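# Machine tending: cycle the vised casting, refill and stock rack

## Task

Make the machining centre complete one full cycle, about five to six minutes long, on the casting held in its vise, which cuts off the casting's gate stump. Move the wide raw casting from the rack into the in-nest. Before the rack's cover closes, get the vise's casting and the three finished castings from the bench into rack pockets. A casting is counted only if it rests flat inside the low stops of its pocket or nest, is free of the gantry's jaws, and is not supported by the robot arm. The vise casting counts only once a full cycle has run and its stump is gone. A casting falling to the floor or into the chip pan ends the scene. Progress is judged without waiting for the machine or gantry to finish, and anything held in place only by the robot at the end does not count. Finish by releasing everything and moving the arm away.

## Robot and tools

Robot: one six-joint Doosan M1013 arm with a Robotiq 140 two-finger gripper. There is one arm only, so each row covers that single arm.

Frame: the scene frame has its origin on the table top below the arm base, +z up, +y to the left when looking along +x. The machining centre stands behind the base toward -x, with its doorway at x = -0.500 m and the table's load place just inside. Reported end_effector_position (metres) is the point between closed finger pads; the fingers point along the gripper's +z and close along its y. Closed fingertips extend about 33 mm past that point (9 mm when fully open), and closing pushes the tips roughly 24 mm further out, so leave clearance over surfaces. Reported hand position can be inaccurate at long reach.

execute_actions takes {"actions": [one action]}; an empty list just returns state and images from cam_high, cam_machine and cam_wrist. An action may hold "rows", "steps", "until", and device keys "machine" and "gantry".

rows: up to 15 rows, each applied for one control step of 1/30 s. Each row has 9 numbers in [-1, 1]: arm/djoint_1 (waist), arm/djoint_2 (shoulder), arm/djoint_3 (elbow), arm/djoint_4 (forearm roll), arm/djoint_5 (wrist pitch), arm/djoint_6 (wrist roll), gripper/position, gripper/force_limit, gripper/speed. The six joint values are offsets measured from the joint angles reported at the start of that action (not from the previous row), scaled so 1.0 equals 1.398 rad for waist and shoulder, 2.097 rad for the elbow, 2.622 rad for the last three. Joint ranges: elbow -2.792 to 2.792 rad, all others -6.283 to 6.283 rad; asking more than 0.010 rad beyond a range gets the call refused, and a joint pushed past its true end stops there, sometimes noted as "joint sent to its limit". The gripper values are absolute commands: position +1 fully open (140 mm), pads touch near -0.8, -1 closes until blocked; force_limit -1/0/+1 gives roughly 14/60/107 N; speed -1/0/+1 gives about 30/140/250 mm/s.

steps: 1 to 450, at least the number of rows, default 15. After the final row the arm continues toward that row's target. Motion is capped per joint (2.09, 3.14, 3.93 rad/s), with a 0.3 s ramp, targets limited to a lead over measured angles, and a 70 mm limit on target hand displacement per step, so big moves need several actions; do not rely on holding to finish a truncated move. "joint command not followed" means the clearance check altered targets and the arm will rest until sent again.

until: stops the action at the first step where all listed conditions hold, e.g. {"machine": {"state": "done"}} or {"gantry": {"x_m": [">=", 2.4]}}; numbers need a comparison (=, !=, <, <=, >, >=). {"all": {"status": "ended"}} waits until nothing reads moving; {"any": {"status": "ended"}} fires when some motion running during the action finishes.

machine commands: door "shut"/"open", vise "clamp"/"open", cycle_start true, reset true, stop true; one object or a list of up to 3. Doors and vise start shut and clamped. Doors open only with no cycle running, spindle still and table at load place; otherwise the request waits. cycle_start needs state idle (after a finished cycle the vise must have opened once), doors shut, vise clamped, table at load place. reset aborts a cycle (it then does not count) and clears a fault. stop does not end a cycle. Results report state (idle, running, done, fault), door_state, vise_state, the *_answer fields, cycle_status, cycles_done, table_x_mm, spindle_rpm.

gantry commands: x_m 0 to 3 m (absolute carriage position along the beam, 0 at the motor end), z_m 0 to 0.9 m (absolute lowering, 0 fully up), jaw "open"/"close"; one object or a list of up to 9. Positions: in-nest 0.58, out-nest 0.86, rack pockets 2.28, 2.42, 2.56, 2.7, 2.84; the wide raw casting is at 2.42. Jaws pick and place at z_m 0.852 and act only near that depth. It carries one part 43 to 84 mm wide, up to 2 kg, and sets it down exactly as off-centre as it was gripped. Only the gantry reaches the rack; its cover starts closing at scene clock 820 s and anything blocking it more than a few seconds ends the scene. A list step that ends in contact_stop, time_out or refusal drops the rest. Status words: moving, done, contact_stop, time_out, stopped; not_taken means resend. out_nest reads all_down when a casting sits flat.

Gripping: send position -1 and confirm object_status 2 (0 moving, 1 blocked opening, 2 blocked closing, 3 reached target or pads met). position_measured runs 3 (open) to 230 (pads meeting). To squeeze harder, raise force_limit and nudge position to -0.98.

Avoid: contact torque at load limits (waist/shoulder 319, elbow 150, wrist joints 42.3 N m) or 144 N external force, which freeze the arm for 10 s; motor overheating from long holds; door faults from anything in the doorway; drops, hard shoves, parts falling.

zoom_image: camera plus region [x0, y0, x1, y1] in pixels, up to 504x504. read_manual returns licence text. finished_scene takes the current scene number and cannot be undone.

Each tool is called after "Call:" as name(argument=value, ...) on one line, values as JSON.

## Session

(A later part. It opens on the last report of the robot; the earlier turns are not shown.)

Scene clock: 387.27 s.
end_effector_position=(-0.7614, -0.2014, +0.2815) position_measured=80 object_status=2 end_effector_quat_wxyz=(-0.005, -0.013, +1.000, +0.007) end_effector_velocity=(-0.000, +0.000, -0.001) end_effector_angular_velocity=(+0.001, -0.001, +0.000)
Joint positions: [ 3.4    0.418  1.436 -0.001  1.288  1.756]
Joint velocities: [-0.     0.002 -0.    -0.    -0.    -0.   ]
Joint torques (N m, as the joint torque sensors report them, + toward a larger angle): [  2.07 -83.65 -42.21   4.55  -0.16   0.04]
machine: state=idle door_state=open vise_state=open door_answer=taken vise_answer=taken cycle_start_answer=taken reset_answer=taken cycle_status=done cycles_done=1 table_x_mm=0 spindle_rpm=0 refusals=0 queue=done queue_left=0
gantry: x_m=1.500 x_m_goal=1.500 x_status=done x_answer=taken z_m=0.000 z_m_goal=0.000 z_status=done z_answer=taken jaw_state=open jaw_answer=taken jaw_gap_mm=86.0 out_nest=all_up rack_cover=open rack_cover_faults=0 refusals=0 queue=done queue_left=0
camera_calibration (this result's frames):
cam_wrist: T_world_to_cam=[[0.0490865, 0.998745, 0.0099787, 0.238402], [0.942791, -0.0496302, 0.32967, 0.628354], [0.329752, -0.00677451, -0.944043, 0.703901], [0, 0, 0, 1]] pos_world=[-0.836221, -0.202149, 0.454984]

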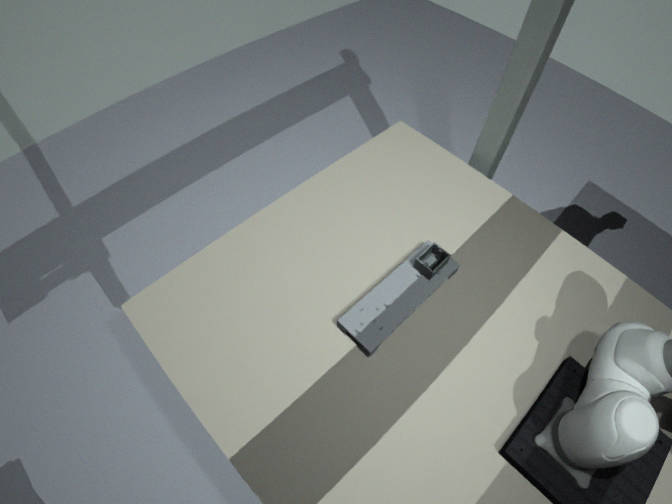

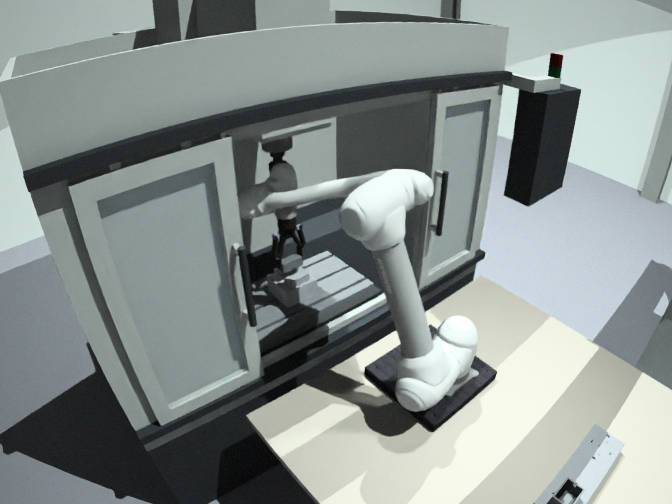

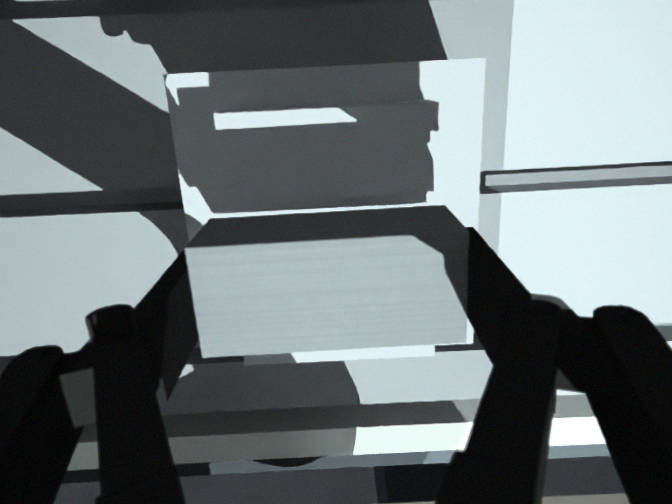

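Call:
execute_actions(actions=[{"rows":[[0,-0.075,0.004,0,0.037,0,-1,0.3,0]],"steps":35}])

Call:
execute_actions(actions=[{"rows":[[0,-0.338,0.245,0,-0.003,0,-1,0.3,0]],"steps":60}])

Call:
execute_actions(actions=[{"rows":[[-1,0,0,0,0,-0.533,-1,0.3,0]],"steps":65}])

Call:
execute_actions(actions=[{"rows":[[-1,0,0,0,0,-0.533,-1,0.3,0]],"steps":65}])

Scene clock: 399.07 s.
end_effector_position=(-0.7134, -0.1922, +0.3568) position_measured=80 object_status=2 end_effector_quat_wxyz=(-0.004, -0.013, +1.000, +0.007) end_effector_velocity=(+0.000, +0.000, +0.002) end_effector_angular_velocity=(-0.000, +0.002, +0.000)
Joint positions: [ 3.4    0.313  1.444 -0.001  1.385  1.756]
Joint velocities: [ 0.    -0.002 -0.    -0.    -0.     0.   ]
Joint torques (N m, as the joint torque sensors report them, + toward a larger angle): [  2.39 -74.85 -43.11   4.58  -0.32   0.05]
machine: state=idle door_state=open vise_state=open door_answer=taken vise_answer=taken cycle_start_answer=taken reset_answer=taken cycle_status=done cycles_done=1 table_x_mm=0 spindle_rpm=0 refusals=0 queue=done queue_left=0
gantry: x_m=1.500 x_m_goal=1.500 x_status=done x_answer=taken z_m=0.000 z_m_goal=0.000 z_status=done z_answer=taken jaw_state=open jaw_answer=taken jaw_gap_mm=86.0 out_nest=all_up rack_cover=open rack_cover_faults=0 refusals=0 queue=done queue_left=0
camera_calibration (this result's frames):
cam_wrist: T_world_to_cam=[[0.0492007, 0.998737, 0.0101387, 0.226153], [0.942617, -0.0497875, 0.330143, 0.558418], [0.330231, -0.00668634, -0.943876, 0.759542], [0, 0, 0, 1]] pos_world=[-0.788326, -0.192987, 0.530263]

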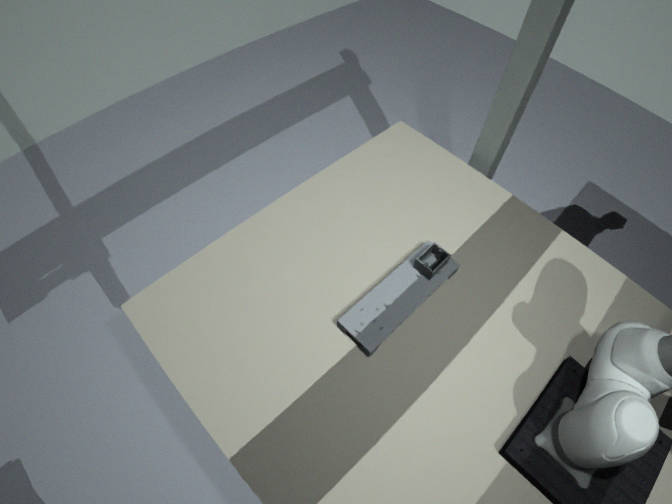

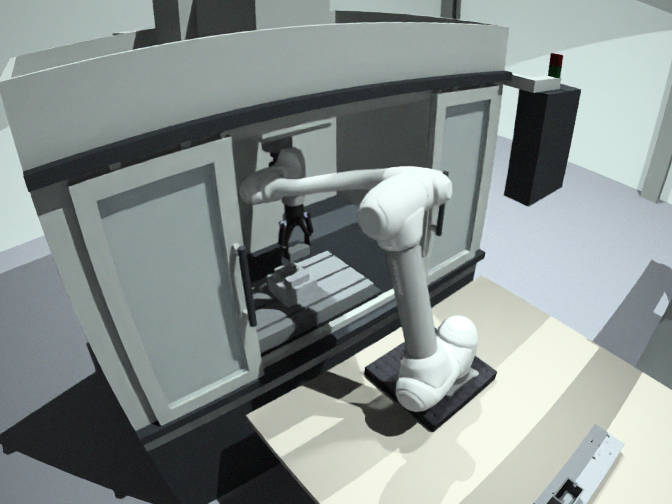

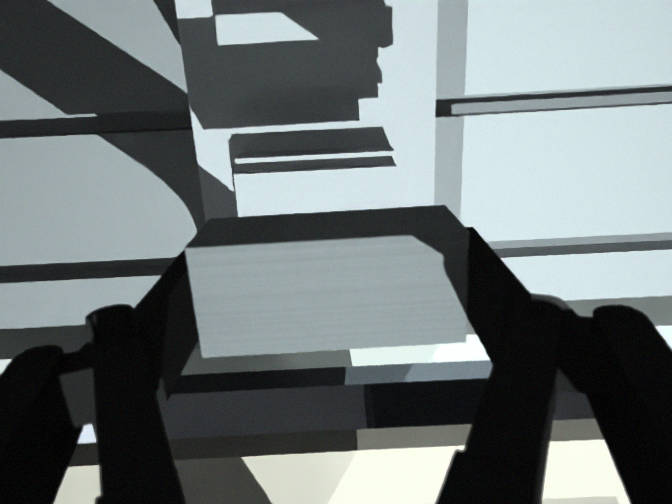

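Scene clock: 401.07 s.
end_effector_position=(-0.4149, -0.1283, +0.3547) position_measured=80 object_status=2 end_effector_quat_wxyz=(+0.012, -0.013, +1.000, +0.010) end_effector_velocity=(+0.000, -0.000, +0.001) end_effector_angular_velocity=(+0.000, +0.001, +0.000)
Joint positions: [ 3.4   -0.159  1.958 -0.001  1.377  1.756]
Joint velocities: [ 0.001 -0.001 -0.    -0.     0.     0.   ]
Joint torques (N m, as the joint torque sensors report them, + toward a larger angle): [  0.88 -23.96 -41.84   4.4    0.45   0.34]
machine: state=idle door_state=open vise_state=open door_answer=taken vise_answer=taken cycle_start_answer=taken reset_answer=taken cycle_status=done cycles_done=1 table_x_mm=0 spindle_rpm=0 refusals=0 queue=done queue_left=0
gantry: x_m=1.500 x_m_goal=1.500 x_status=done x_answer=taken z_m=0.000 z_m_goal=0.000 z_status=done z_answer=taken jaw_state=open jaw_answer=taken jaw_gap_mm=86.0 out_nest=all_up rack_cover=open rack_cover_faults=0 refusals=0 queue=done queue_left=0
camera_calibration (this result's frames):
cam_wrist: T_world_to_cam=[[0.0492067, 0.998614, 0.0186936, 0.144595], [0.931321, -0.0526369, 0.360377, 0.265187], [0.360861, -0.000323171, -0.93262, 0.668889], [0, 0, 0, 1]] pos_world=[-0.495465, -0.130219, 0.525548]

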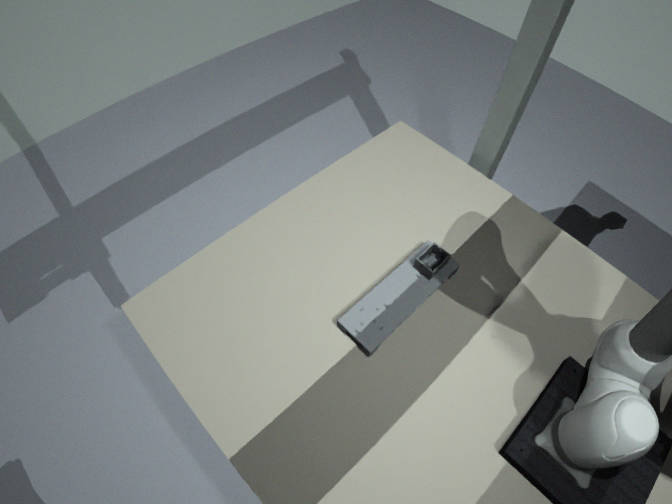

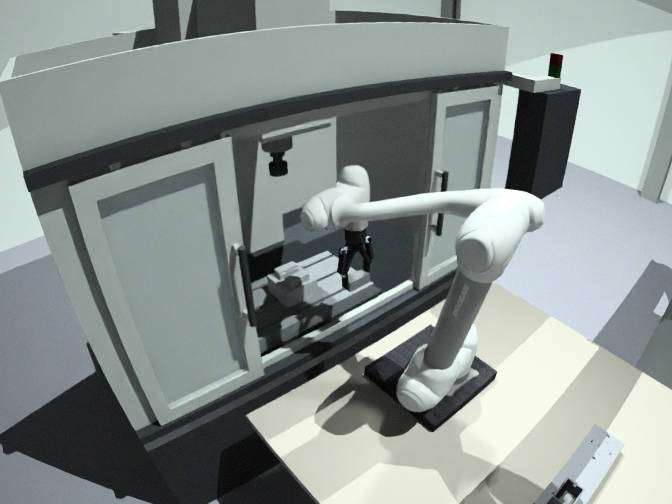

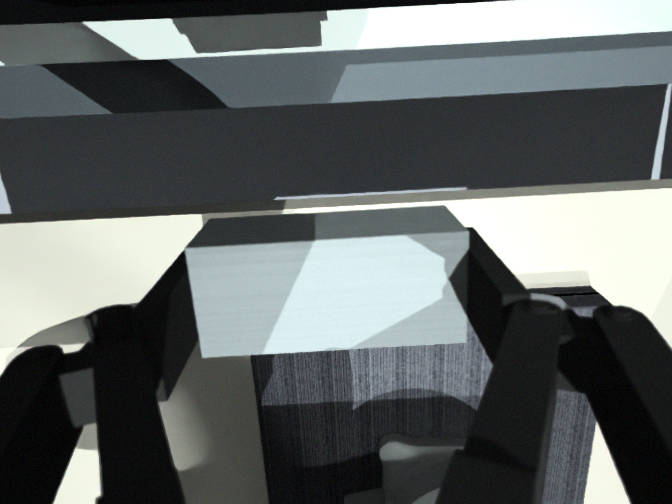

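Scene clock: 403.23 s.
end_effector_position=(-0.1913, +0.3865, +0.3589) position_measured=80 object_status=2 end_effector_quat_wxyz=(+0.002, -0.013, +1.000, -0.010) end_effector_velocity=(+0.000, -0.000, +0.001) end_effector_angular_velocity=(+0.001, +0.000, +0.001)
Joint positions: [ 2.002 -0.159  1.958 -0.001  1.377  0.359]
Joint velocities: [ 0.    -0.001  0.    -0.     0.    -0.001]
Joint torques (N m, as the joint torque sensors report them, + toward a larger angle): [  3.94 -26.24 -41.57   4.55   0.35   0.35]
machine: state=idle door_state=open vise_state=open door_answer=taken vise_answer=taken cycle_start_answer=taken reset_answer=taken cycle_status=done cycles_done=1 table_x_mm=0 spindle_rpm=0 refusals=0 queue=done queue_left=0
gantry: x_m=1.500 x_m_goal=1.500 x_status=done x_answer=taken z_m=0.000 z_m_goal=0.000 z_status=done z_answer=taken jaw_state=open jaw_answer=taken jaw_gap_mm=86.0 out_nest=all_up rack_cover=open rack_cover_faults=0 refusals=0 queue=done queue_left=0
camera_calibration (this result's frames):
cam_wrist: T_world_to_cam=[[0.0499861, 0.998499, -0.0224067, -0.365581], [0.938196, -0.0392507, 0.343872, 0.0845742], [0.342476, -0.0382107, -0.938749, 0.605594], [0, 0, 0, 1]] pos_world=[-0.268475, 0.391491, 0.531227]

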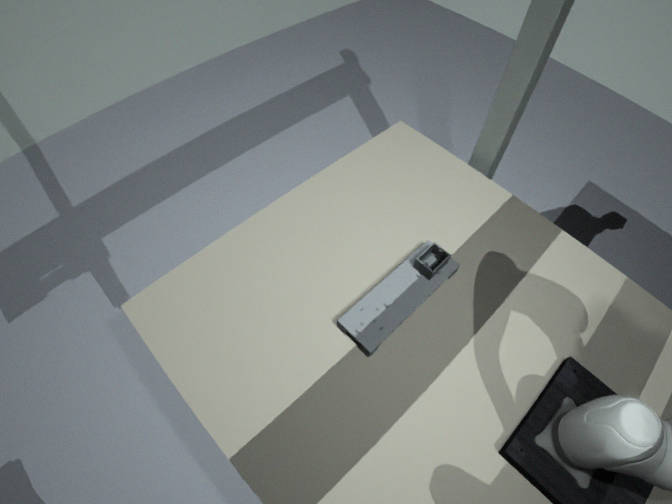

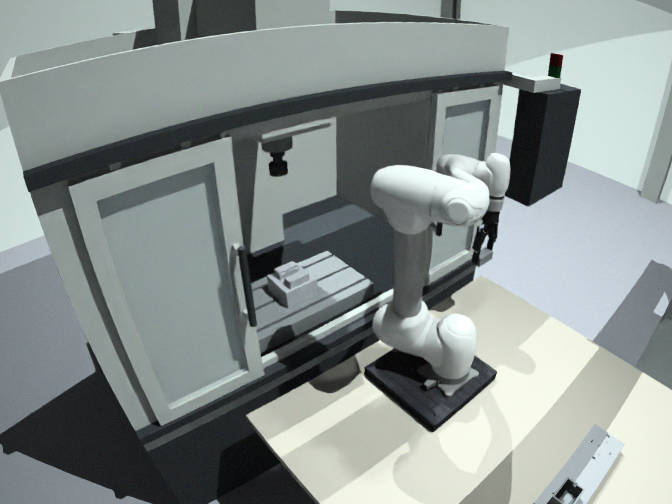

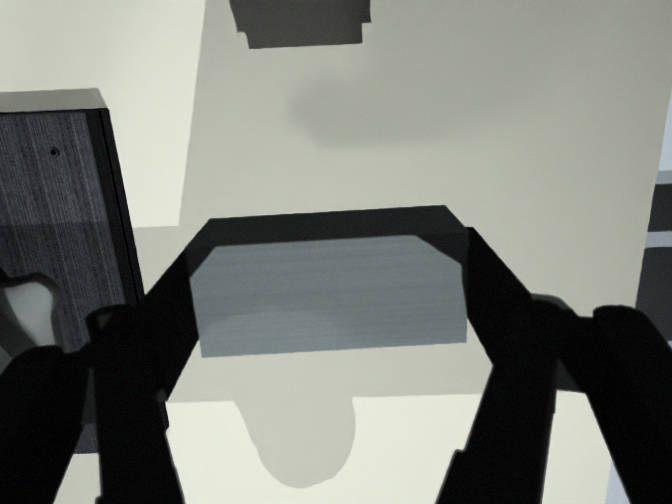

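Scene clock: 405.40 s.
end_effector_position=(+0.3542, +0.2547, +0.3517) position_measured=80 object_status=2 end_effector_quat_wxyz=(-0.020, -0.012, +1.000, -0.003) end_effector_velocity=(+0.000, +0.000, -0.000) end_effector_angular_velocity=(-0.000, +0.000, -0.000)
Joint positions: [ 0.603 -0.159  1.958 -0.001  1.377 -1.039]
Joint velocities: [ 0.  0. -0.  0. -0.  0.]
Joint torques (N m, as the joint torque sensors report them, + toward a larger angle): [  0.05 -26.16 -42.77   4.47   0.57   0.28]
machine: state=idle door_state=open vise_state=open door_answer=taken vise_answer=taken cycle_start_answer=taken reset_answer=taken cycle_status=done cycles_done=1 table_x_mm=0 spindle_rpm=0 refusals=0 queue=done queue_left=0
gantry: x_m=1.500 x_m_goal=1.500 x_status=done x_answer=taken z_m=0.000 z_m_goal=0.000 z_status=done z_answer=taken jaw_state=open jaw_answer=taken jaw_gap_mm=86.0 out_nest=all_up rack_cover=open rack_cover_faults=0 refusals=0 queue=done queue_left=0
camera_calibration (this result's frames):
cam_wrist: T_world_to_cam=[[0.0502936, 0.998661, -0.0121178, -0.265195], [0.952061, -0.0442739, 0.302689, -0.419083], [0.301747, -0.0267602, -0.953012, 0.423576], [0, 0, 0, 1]] pos_world=[0.284517, 0.257621, 0.527312]

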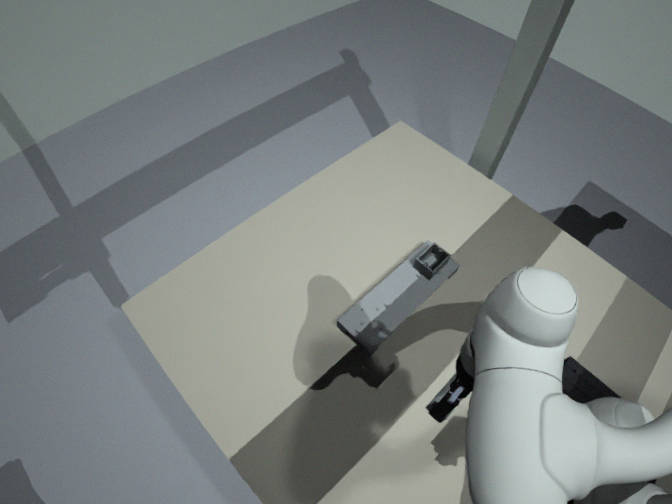

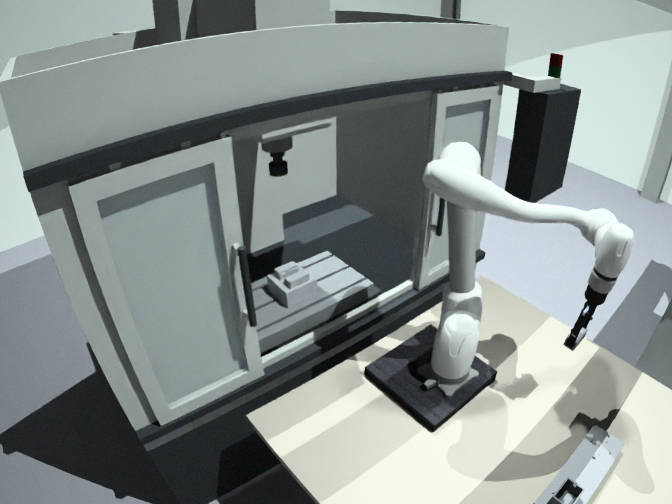

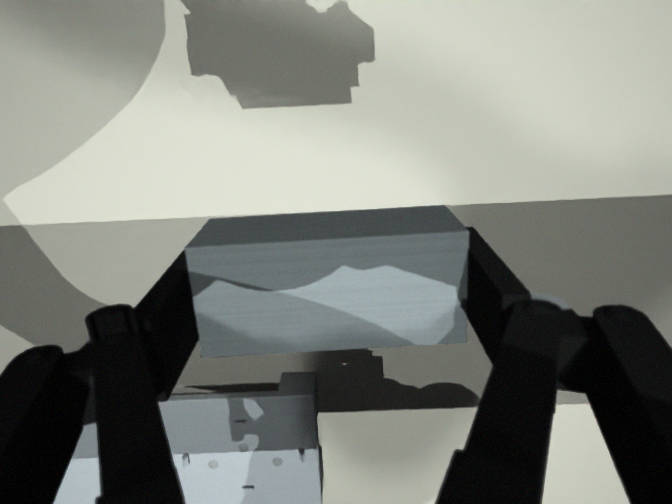

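Call:
execute_actions(actions=[{"rows":[[-0.275,0.262,-0.072,0,-0.097,-0.148,-1,0.3,0]],"steps":50}])

Call:
execute_actions(actions=[{"rows":[[0,0.07,0,0,-0.035,0,-1,0.3,0]],"steps":30}])

Scene clock: 411.90 s.
end_effector_position=(+0.6206, +0.1397, +0.2286) position_measured=80 object_status=2 end_effector_quat_wxyz=(-0.003, -0.014, +1.000, +0.006) end_effector_velocity=(-0.000, +0.000, +0.000) end_effector_angular_velocity=(+0.001, -0.000, +0.000)
Joint positions: [ 0.219  0.207  1.807 -0.001  1.123 -1.427]
Joint velocities: [ 0. -0. -0.  0. -0.  0.]
Joint torques (N m, as the joint torque sensors report them, + toward a larger angle): [  1.3  -59.53 -38.71   4.37   0.08  -0.16]
machine: state=idle door_state=open vise_state=open door_answer=taken vise_answer=taken cycle_start_answer=taken reset_answer=taken cycle_status=done cycles_done=1 table_x_mm=0 spindle_rpm=0 refusals=0 queue=done queue_left=0
gantry: x_m=1.500 x_m_goal=1.500 x_status=done x_answer=taken z_m=0.000 z_m_goal=0.000 z_status=done z_answer=taken jaw_state=open jaw_answer=taken jaw_gap_mm=86.0 out_nest=all_up rack_cover=open rack_cover_faults=0 refusals=0 queue=done queue_left=0
camera_calibration (this result's frames):
cam_wrist: T_world_to_cam=[[0.0471672, 0.99885, 0.00859478, -0.168057], [0.941629, -0.0473331, 0.333309, -0.640559], [0.333333, -0.00762818, -0.942778, 0.198128], [0, 0, 0, 1]] pos_world=[0.545053, 0.139055, 0.401739]

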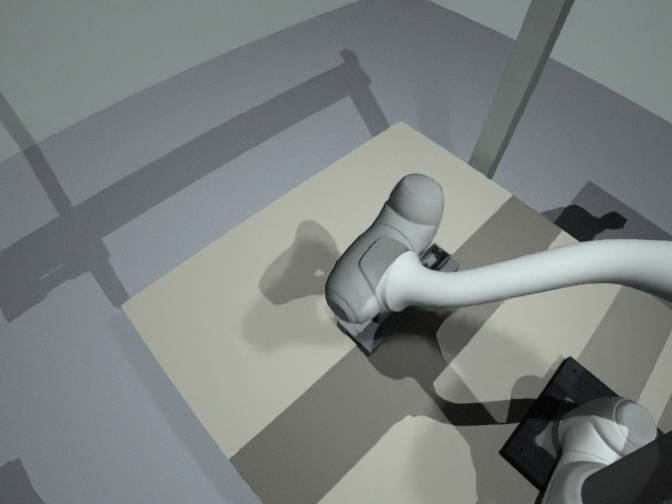

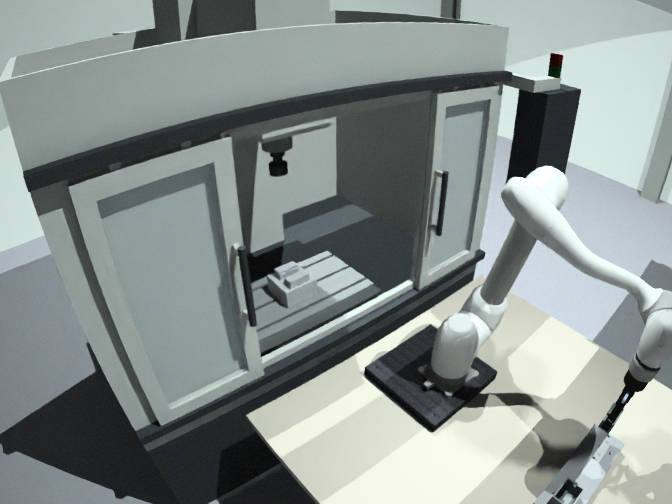

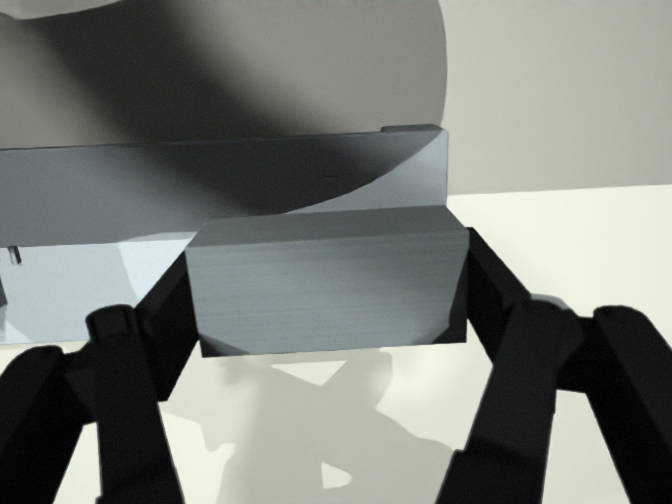

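Scene clock: 412.90 s.
end_effector_position=(+0.6503, +0.1458, +0.1648) position_measured=80 object_status=2 end_effector_quat_wxyz=(-0.006, -0.014, +1.000, +0.006) end_effector_velocity=(-0.000, +0.000, +0.000) end_effector_angular_velocity=(+0.000, -0.000, +0.001)
Joint positions: [ 0.219  0.305  1.807 -0.001  1.031 -1.427]
Joint velocities: [ 0.001 -0.     0.     0.     0.    -0.   ]
Joint torques (N m, as the joint torque sensors report them, + toward a larger angle): [  2.6  -67.96 -36.49   4.04   0.2    0.26]
machine: state=idle door_state=open vise_state=open door_answer=taken vise_answer=taken cycle_start_answer=taken reset_answer=taken cycle_status=done cycles_done=1 table_x_mm=0 spindle_rpm=0 refusals=0 queue=done queue_left=0
gantry: x_m=1.500 x_m_goal=1.500 x_status=done x_answer=taken z_m=0.000 z_m_goal=0.000 z_status=done z_answer=taken jaw_state=open jaw_answer=taken jaw_gap_mm=86.0 out_nest=all_up rack_cover=open rack_cover_faults=0 refusals=0 queue=done queue_left=0
camera_calibration (this result's frames):
cam_wrist: T_world_to_cam=[[0.0470379, 0.998866, 0.00732912, -0.17469], [0.943612, -0.0468405, 0.327722, -0.647425], [0.327694, -0.0084995, -0.944746, 0.132289], [0, 0, 0, 1]] pos_world=[0.575785, 0.145291, 0.338435]

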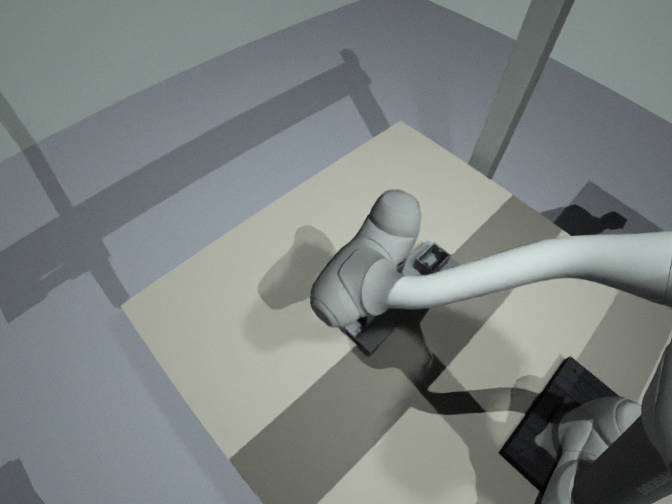

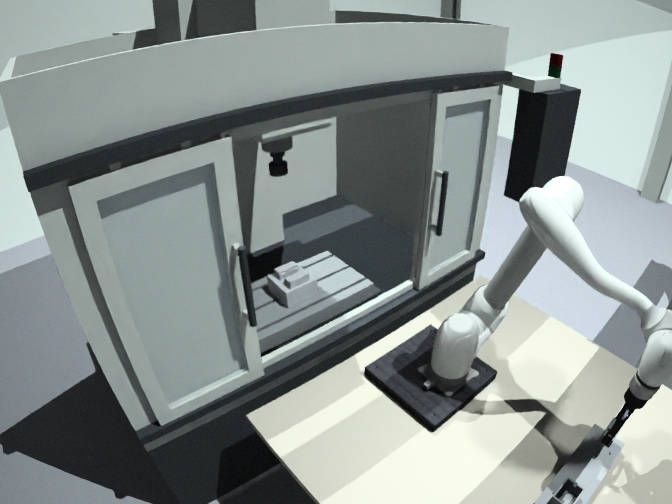

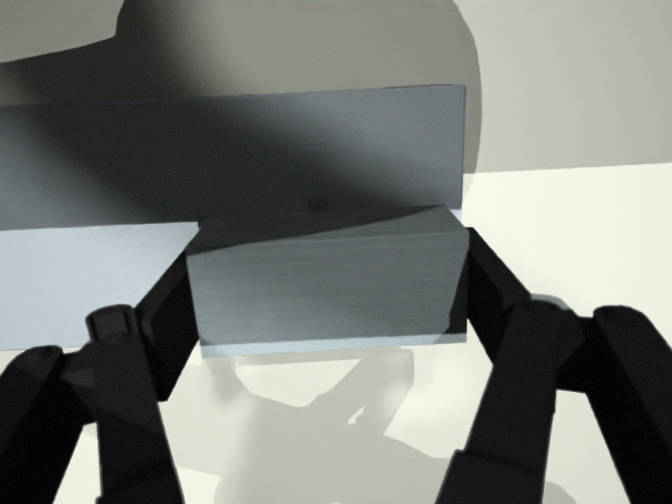

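Call:
execute_actions(actions=[{"rows":[[0,0.038,0.023,0,-0.040,0,-1,0.3,-1]],"steps":30}])

Call:
execute_actions(actions=[{"rows":[[0,0,0,0,0,0,0.9,0.3,0]],"steps":30}])

Scene clock: 428.63 s.
end_effector_position=(+0.6504, +0.1467, +0.1071) position_measured=80 object_status=2 end_effector_quat_wxyz=(-0.004, -0.014, +1.000, +0.006) end_effector_velocity=(+0.000, +0.000, -0.000) end_effector_angular_velocity=(-0.000, -0.000, +0.000)
Joint positions: [ 0.219  0.358  1.855 -0.001  0.927 -1.427]
Joint velocities: [ 0.  0. -0. -0. -0. -0.]
Joint torques (N m, as the joint torque sensors report them, + toward a larger angle): [  6.42 -72.02 -33.29   3.53  -0.31   0.47]
machine: state=idle door_state=open vise_state=open door_answer=taken vise_answer=taken cycle_start_answer=taken reset_answer=taken cycle_status=done cycles_done=1 table_x_mm=0 spindle_rpm=0 refusals=0 queue=done queue_left=0
gantry: x_m=1.500 x_m_goal=1.500 x_status=done x_answer=taken z_m=0.000 z_m_goal=0.000 z_status=done z_answer=taken jaw_state=open jaw_answer=taken jaw_gap_mm=86.0 out_nest=all_up rack_cover=open rack_cover_faults=0 refusals=0 queue=done queue_left=0
camera_calibration (this result's frames):
cam_wrist: T_world_to_cam=[[0.0469598, 0.998863, 0.00815484, -0.175174], [0.942483, -0.0470109, 0.330931, -0.628153], [0.330938, -0.00785465, -0.94362, 0.0754043], [0, 0, 0, 1]] pos_world=[0.575296, 0.146038, 0.280457]

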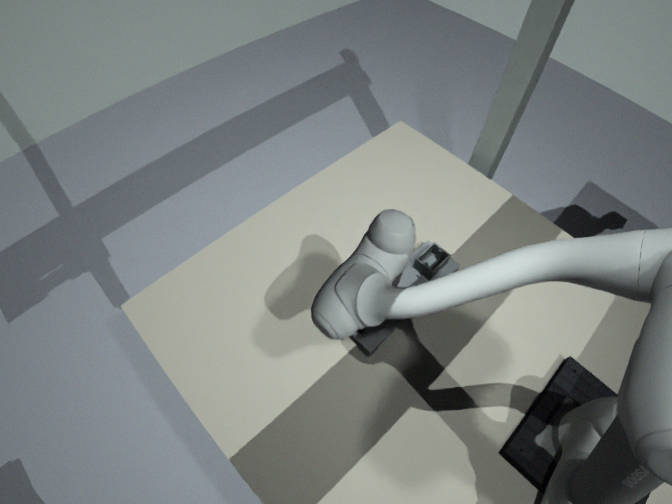

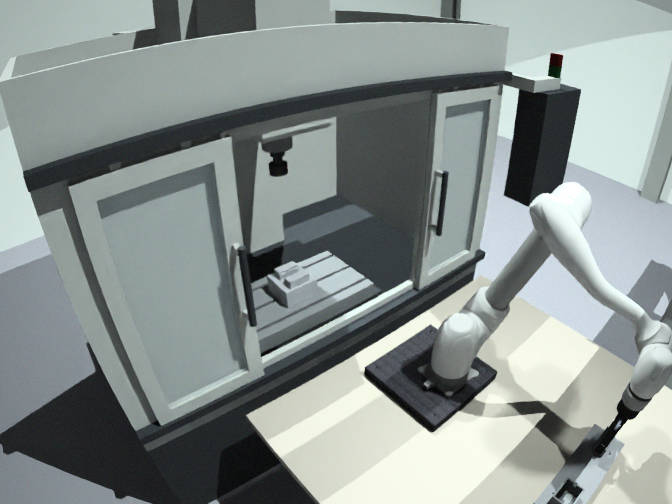

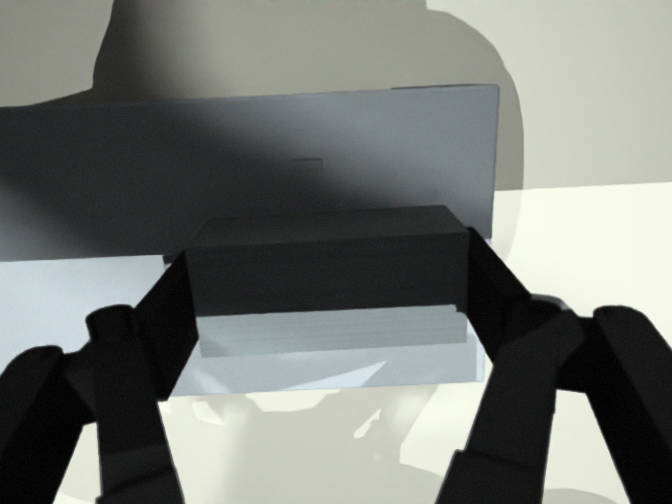

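Scene clock: 429.63 s.
end_effector_position=(+0.6504, +0.1467, +0.1071) position_measured=16 object_status=3 end_effector_quat_wxyz=(-0.004, -0.014, +1.000, +0.006) end_effector_velocity=(+0.000, -0.000, -0.001) end_effector_angular_velocity=(-0.000, +0.001, -0.000)
Joint positions: [ 0.219  0.358  1.855 -0.001  0.927 -1.427]
Joint velocities: [-0.     0.002 -0.    -0.    -0.    -0.   ]
Joint torques (N m, as the joint torque sensors report them, + toward a larger angle): [  6.18 -67.28 -32.67   3.83   0.11   0.23]
machine: state=idle door_state=open vise_state=open door_answer=taken vise_answer=taken cycle_start_answer=taken reset_answer=taken cycle_status=done cycles_done=1 table_x_mm=0 spindle_rpm=0 refusals=0 queue=done queue_left=0
gantry: x_m=1.500 x_m_goal=1.500 x_status=done x_answer=taken z_m=0.000 z_m_goal=0.000 z_status=done z_answer=taken jaw_state=open jaw_answer=taken jaw_gap_mm=86.0 out_nest=all_down rack_cover=open rack_cover_faults=0 refusals=0 queue=done queue_left=0
camera_calibration (this result's frames):
cam_wrist: T_world_to_cam=[[0.0469624, 0.998863, 0.00818161, -0.17519], [0.942443, -0.0470213, 0.331045, -0.628213], [0.331053, -0.00783597, -0.94358, 0.075361], [0, 0, 0, 1]] pos_world=[0.575334, 0.146042, 0.280509]

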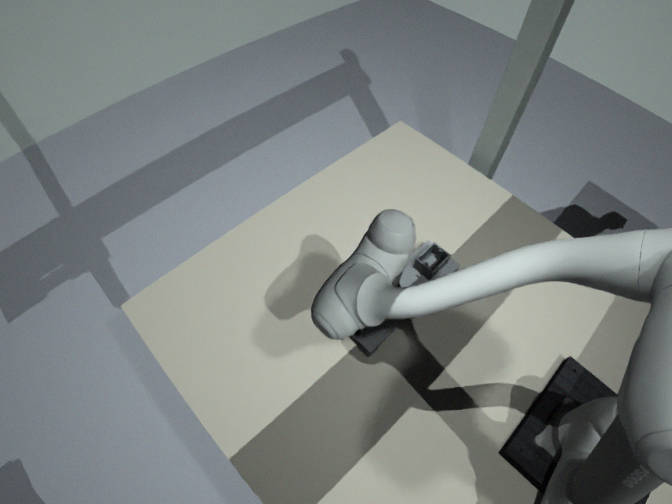

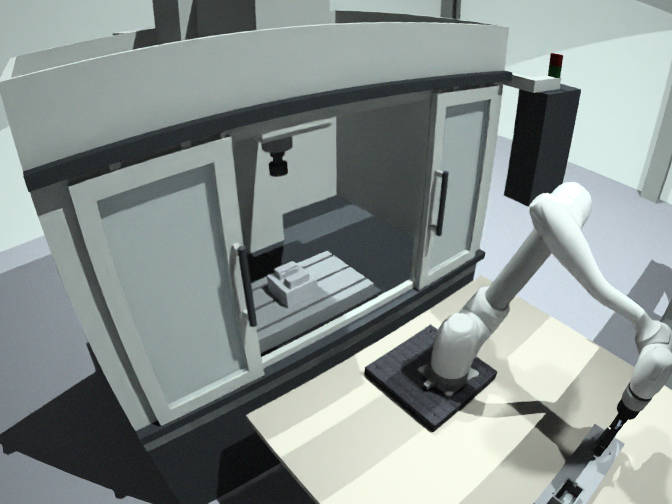

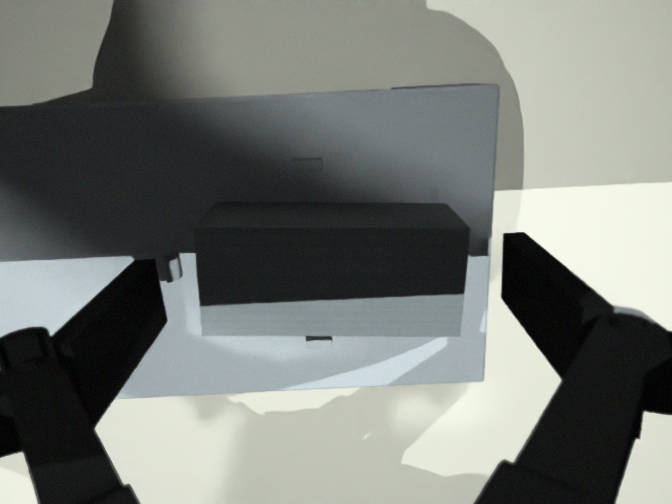

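Call:
execute_actions(actions=[{"rows":[[0,-0.17,0,0,0.09,0,0.9,0,0]],"steps":25}])

Call:
execute_actions(actions=[{"rows":[[1,-0.2,0.15,0,0,0,0.9,0,0]],"steps":60}])

Call:
execute_actions(actions=[{"gantry":[{"x_m":0.86},{"z_m":0.852},{"jaw":"close"},{"z_m":0},{"x_m":2.70},{"z_m":0.852},{"jaw":"open"},{"z_m":0},{"x_m":1.5}],"steps":450,"until":{"gantry":{"queue":["!=","running"]}}}])

Scene clock: 435.43 s.
end_effector_position=(+0.5771, +0.1317, +0.2574) position_measured=16 object_status=3 end_effector_quat_wxyz=(-0.003, -0.014, +1.000, +0.006) end_effector_velocity=(-0.000, +0.000, +0.000) end_effector_angular_velocity=(+0.000, -0.000, +0.001)
Joint positions: [ 0.219  0.121  1.855 -0.001  1.162 -1.427]
Joint velocities: [ 0.    -0.    -0.     0.     0.    -0.001]
Joint torques (N m, as the joint torque sensors report them, + toward a larger angle): [  1.08 -51.61 -37.37   4.1    0.19   0.35]
machine: state=idle door_state=open vise_state=open door_answer=taken vise_answer=taken cycle_start_answer=taken reset_answer=taken cycle_status=done cycles_done=1 table_x_mm=0 spindle_rpm=0 refusals=0 queue=done queue_left=0
gantry: x_m=1.500 x_m_goal=1.500 x_status=done x_answer=taken z_m=0.000 z_m_goal=0.000 z_status=done z_answer=taken jaw_state=open jaw_answer=taken jaw_gap_mm=86.0 out_nest=all_down rack_cover=open rack_cover_faults=0 refusals=0 queue=done queue_left=0
camera_calibration (this result's frames):
cam_wrist: T_world_to_cam=[[0.0472224, 0.998849, 0.00843299, -0.158295], [0.941842, -0.0473362, 0.332706, -0.609613], [0.332722, -0.00776864, -0.942993, 0.240123], [0, 0, 0, 1]] pos_world=[0.50174, 0.131121, 0.430592]

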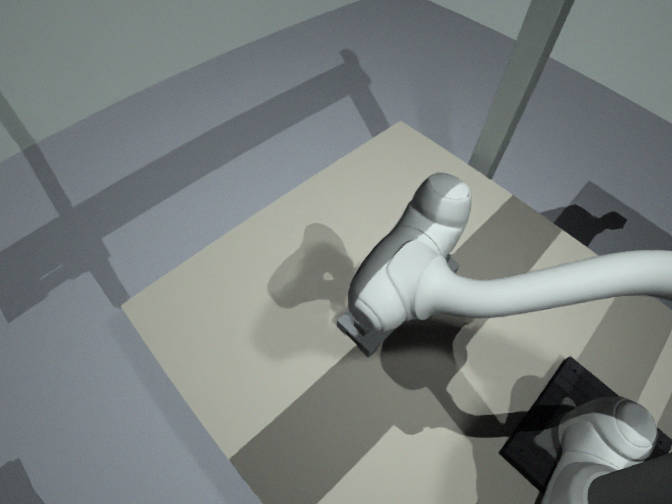

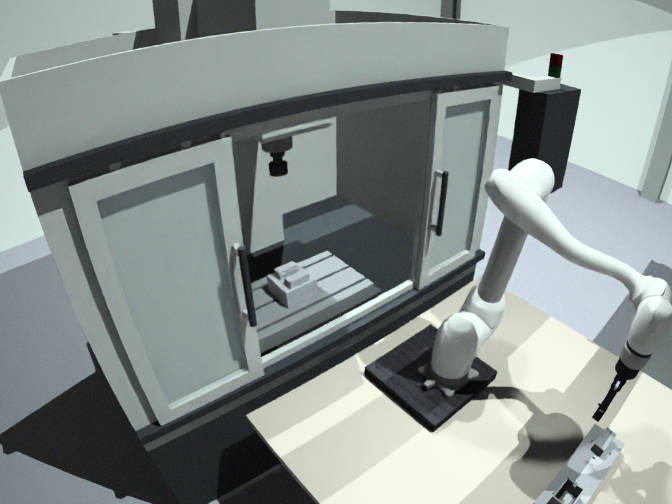

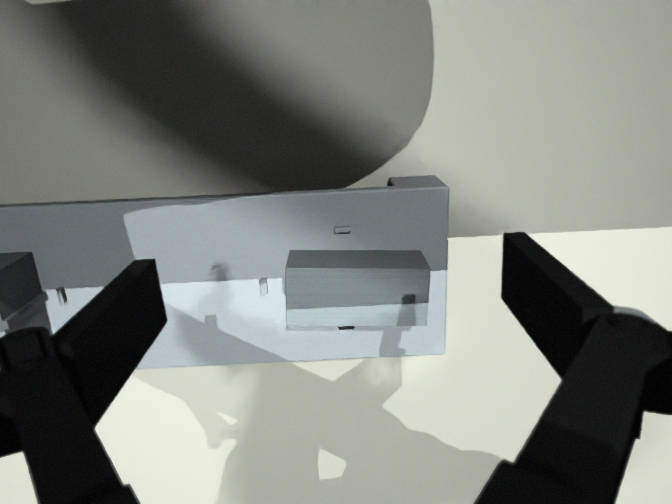

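Scene clock: 437.43 s.
end_effector_position=(-0.0318, +0.3947, +0.2458) position_measured=16 object_status=3 end_effector_quat_wxyz=(-0.010, -0.654, +0.756, -0.004) end_effector_velocity=(+0.000, +0.000, +0.000) end_effector_angular_velocity=(+0.000, -0.001, +0.001)
Joint positions: [ 1.617 -0.159  2.17  -0.001  1.162 -1.427]
Joint velocities: [ 0.     0.    -0.    -0.001 -0.    -0.   ]
Joint torques (N m, as the joint torque sensors report them, + toward a larger angle): [  0.4  -19.57 -35.79   3.68   0.38   0.1 ]
machine: state=idle door_state=open vise_state=open door_answer=taken vise_answer=taken cycle_start_answer=taken reset_answer=taken cycle_status=done cycles_done=1 table_x_mm=0 spindle_rpm=0 refusals=0 queue=done queue_left=0
gantry: x_m=1.500 x_m_goal=1.500 x_status=done x_answer=taken z_m=0.000 z_m_goal=0.000 z_status=done z_answer=taken jaw_state=open jaw_answer=taken jaw_gap_mm=86.0 out_nest=all_down rack_cover=open rack_cover_faults=0 refusals=0 queue=done queue_left=0
camera_calibration (this result's frames):
cam_wrist: T_world_to_cam=[[-0.975959, 0.21795, 0.00127836, -0.114664], [0.20689, 0.924556, 0.319988, -0.423615], [0.0685596, 0.312559, -0.947421, 0.300095], [0, 0, 0, 1]] pos_world=[-0.0448396, 0.322849, 0.420015]

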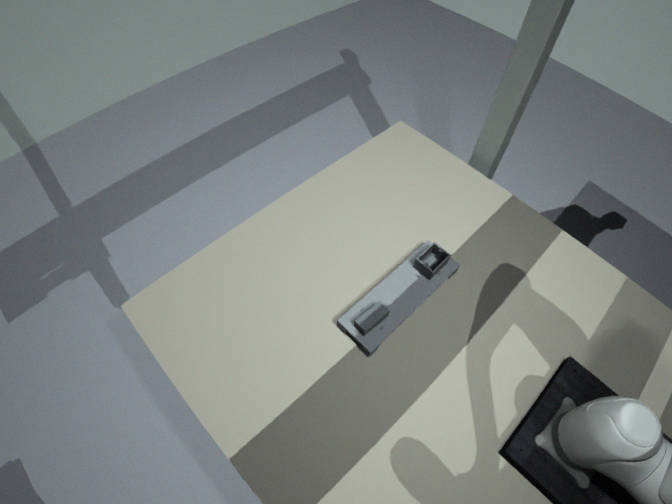

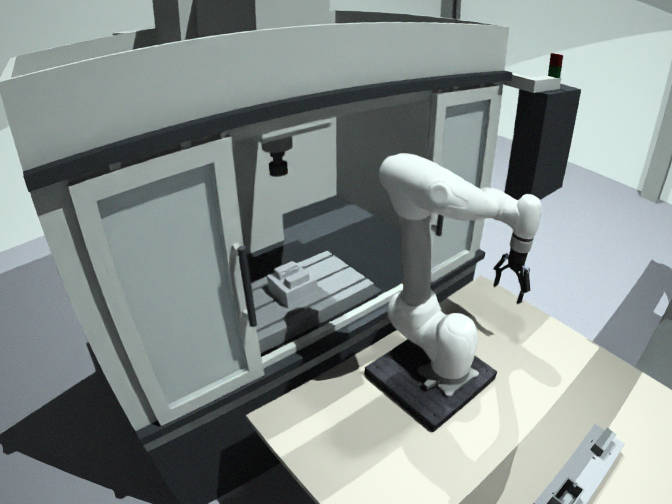

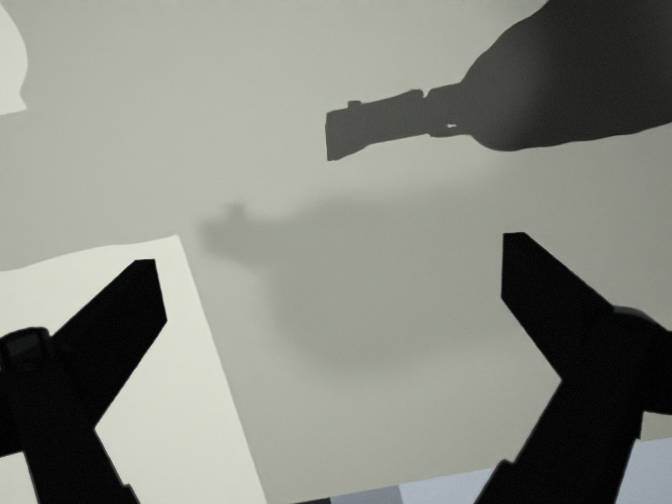

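Scene clock: 450.10 s.
end_effector_position=(-0.0318, +0.3947, +0.2458) position_measured=16 object_status=3 end_effector_quat_wxyz=(-0.010, -0.654, +0.756, -0.004) end_effector_velocity=(-0.000, -0.000, +0.000) end_effector_angular_velocity=(+0.000, +0.001, +0.000)
Joint positions: [ 1.617 -0.159  2.17  -0.001  1.162 -1.427]
Joint velocities: [-0.    -0.001  0.     0.001  0.    -0.   ]
Joint torques (N m, as the joint torque sensors report them, + toward a larger angle): [  3.08 -18.51 -36.56   4.71   0.07   0.24]
machine: state=idle door_state=open vise_state=open door_answer=taken vise_answer=taken cycle_start_answer=taken reset_answer=taken cycle_status=done cycles_done=1 table_x_mm=0 spindle_rpm=0 refusals=0 queue=done queue_left=0
gantry: x_m=1.500 x_m_goal=1.500 x_status=done x_answer=taken z_m=0.000 z_m_goal=0.000 z_status=done z_answer=taken jaw_state=open jaw_answer=taken jaw_gap_mm=86.0 out_nest=all_up rack_cover=open rack_cover_faults=0 refusals=0 queue=done queue_left=0
camera_calibration (this result's frames):
cam_wrist: T_world_to_cam=[[-0.975969, 0.217906, 0.00127631, -0.114662], [0.206848, 0.924568, 0.319981, -0.423609], [0.0685457, 0.312556, -0.947423, 0.300096], [0, 0, 0, 1]] pos_world=[-0.0448547, 0.322844, 0.420011]

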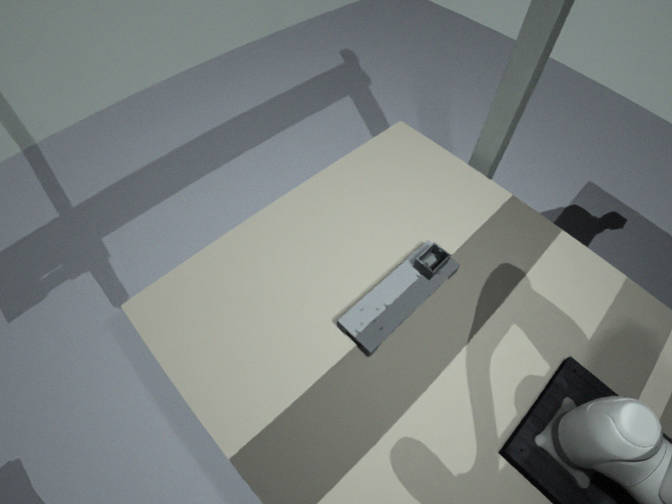

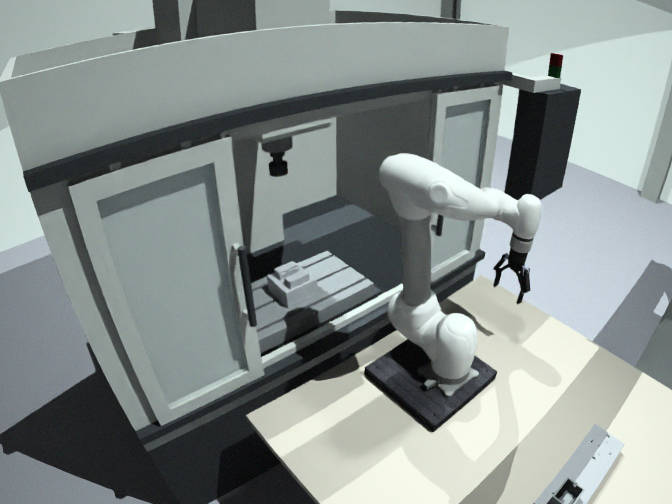

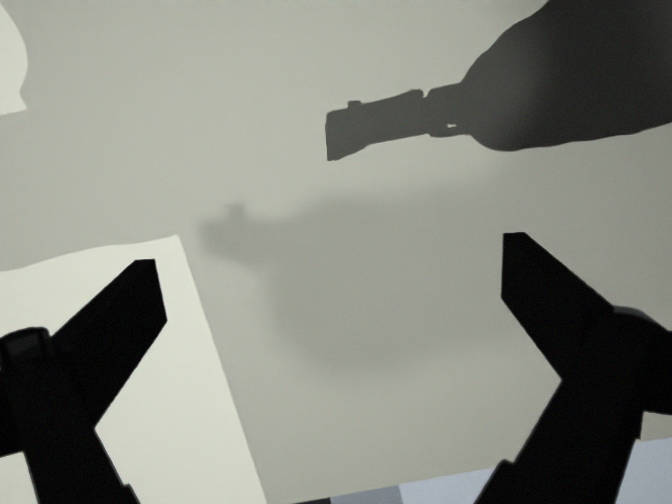

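Call:
finished_scene(scene=1)

The scene is finished: the task was done.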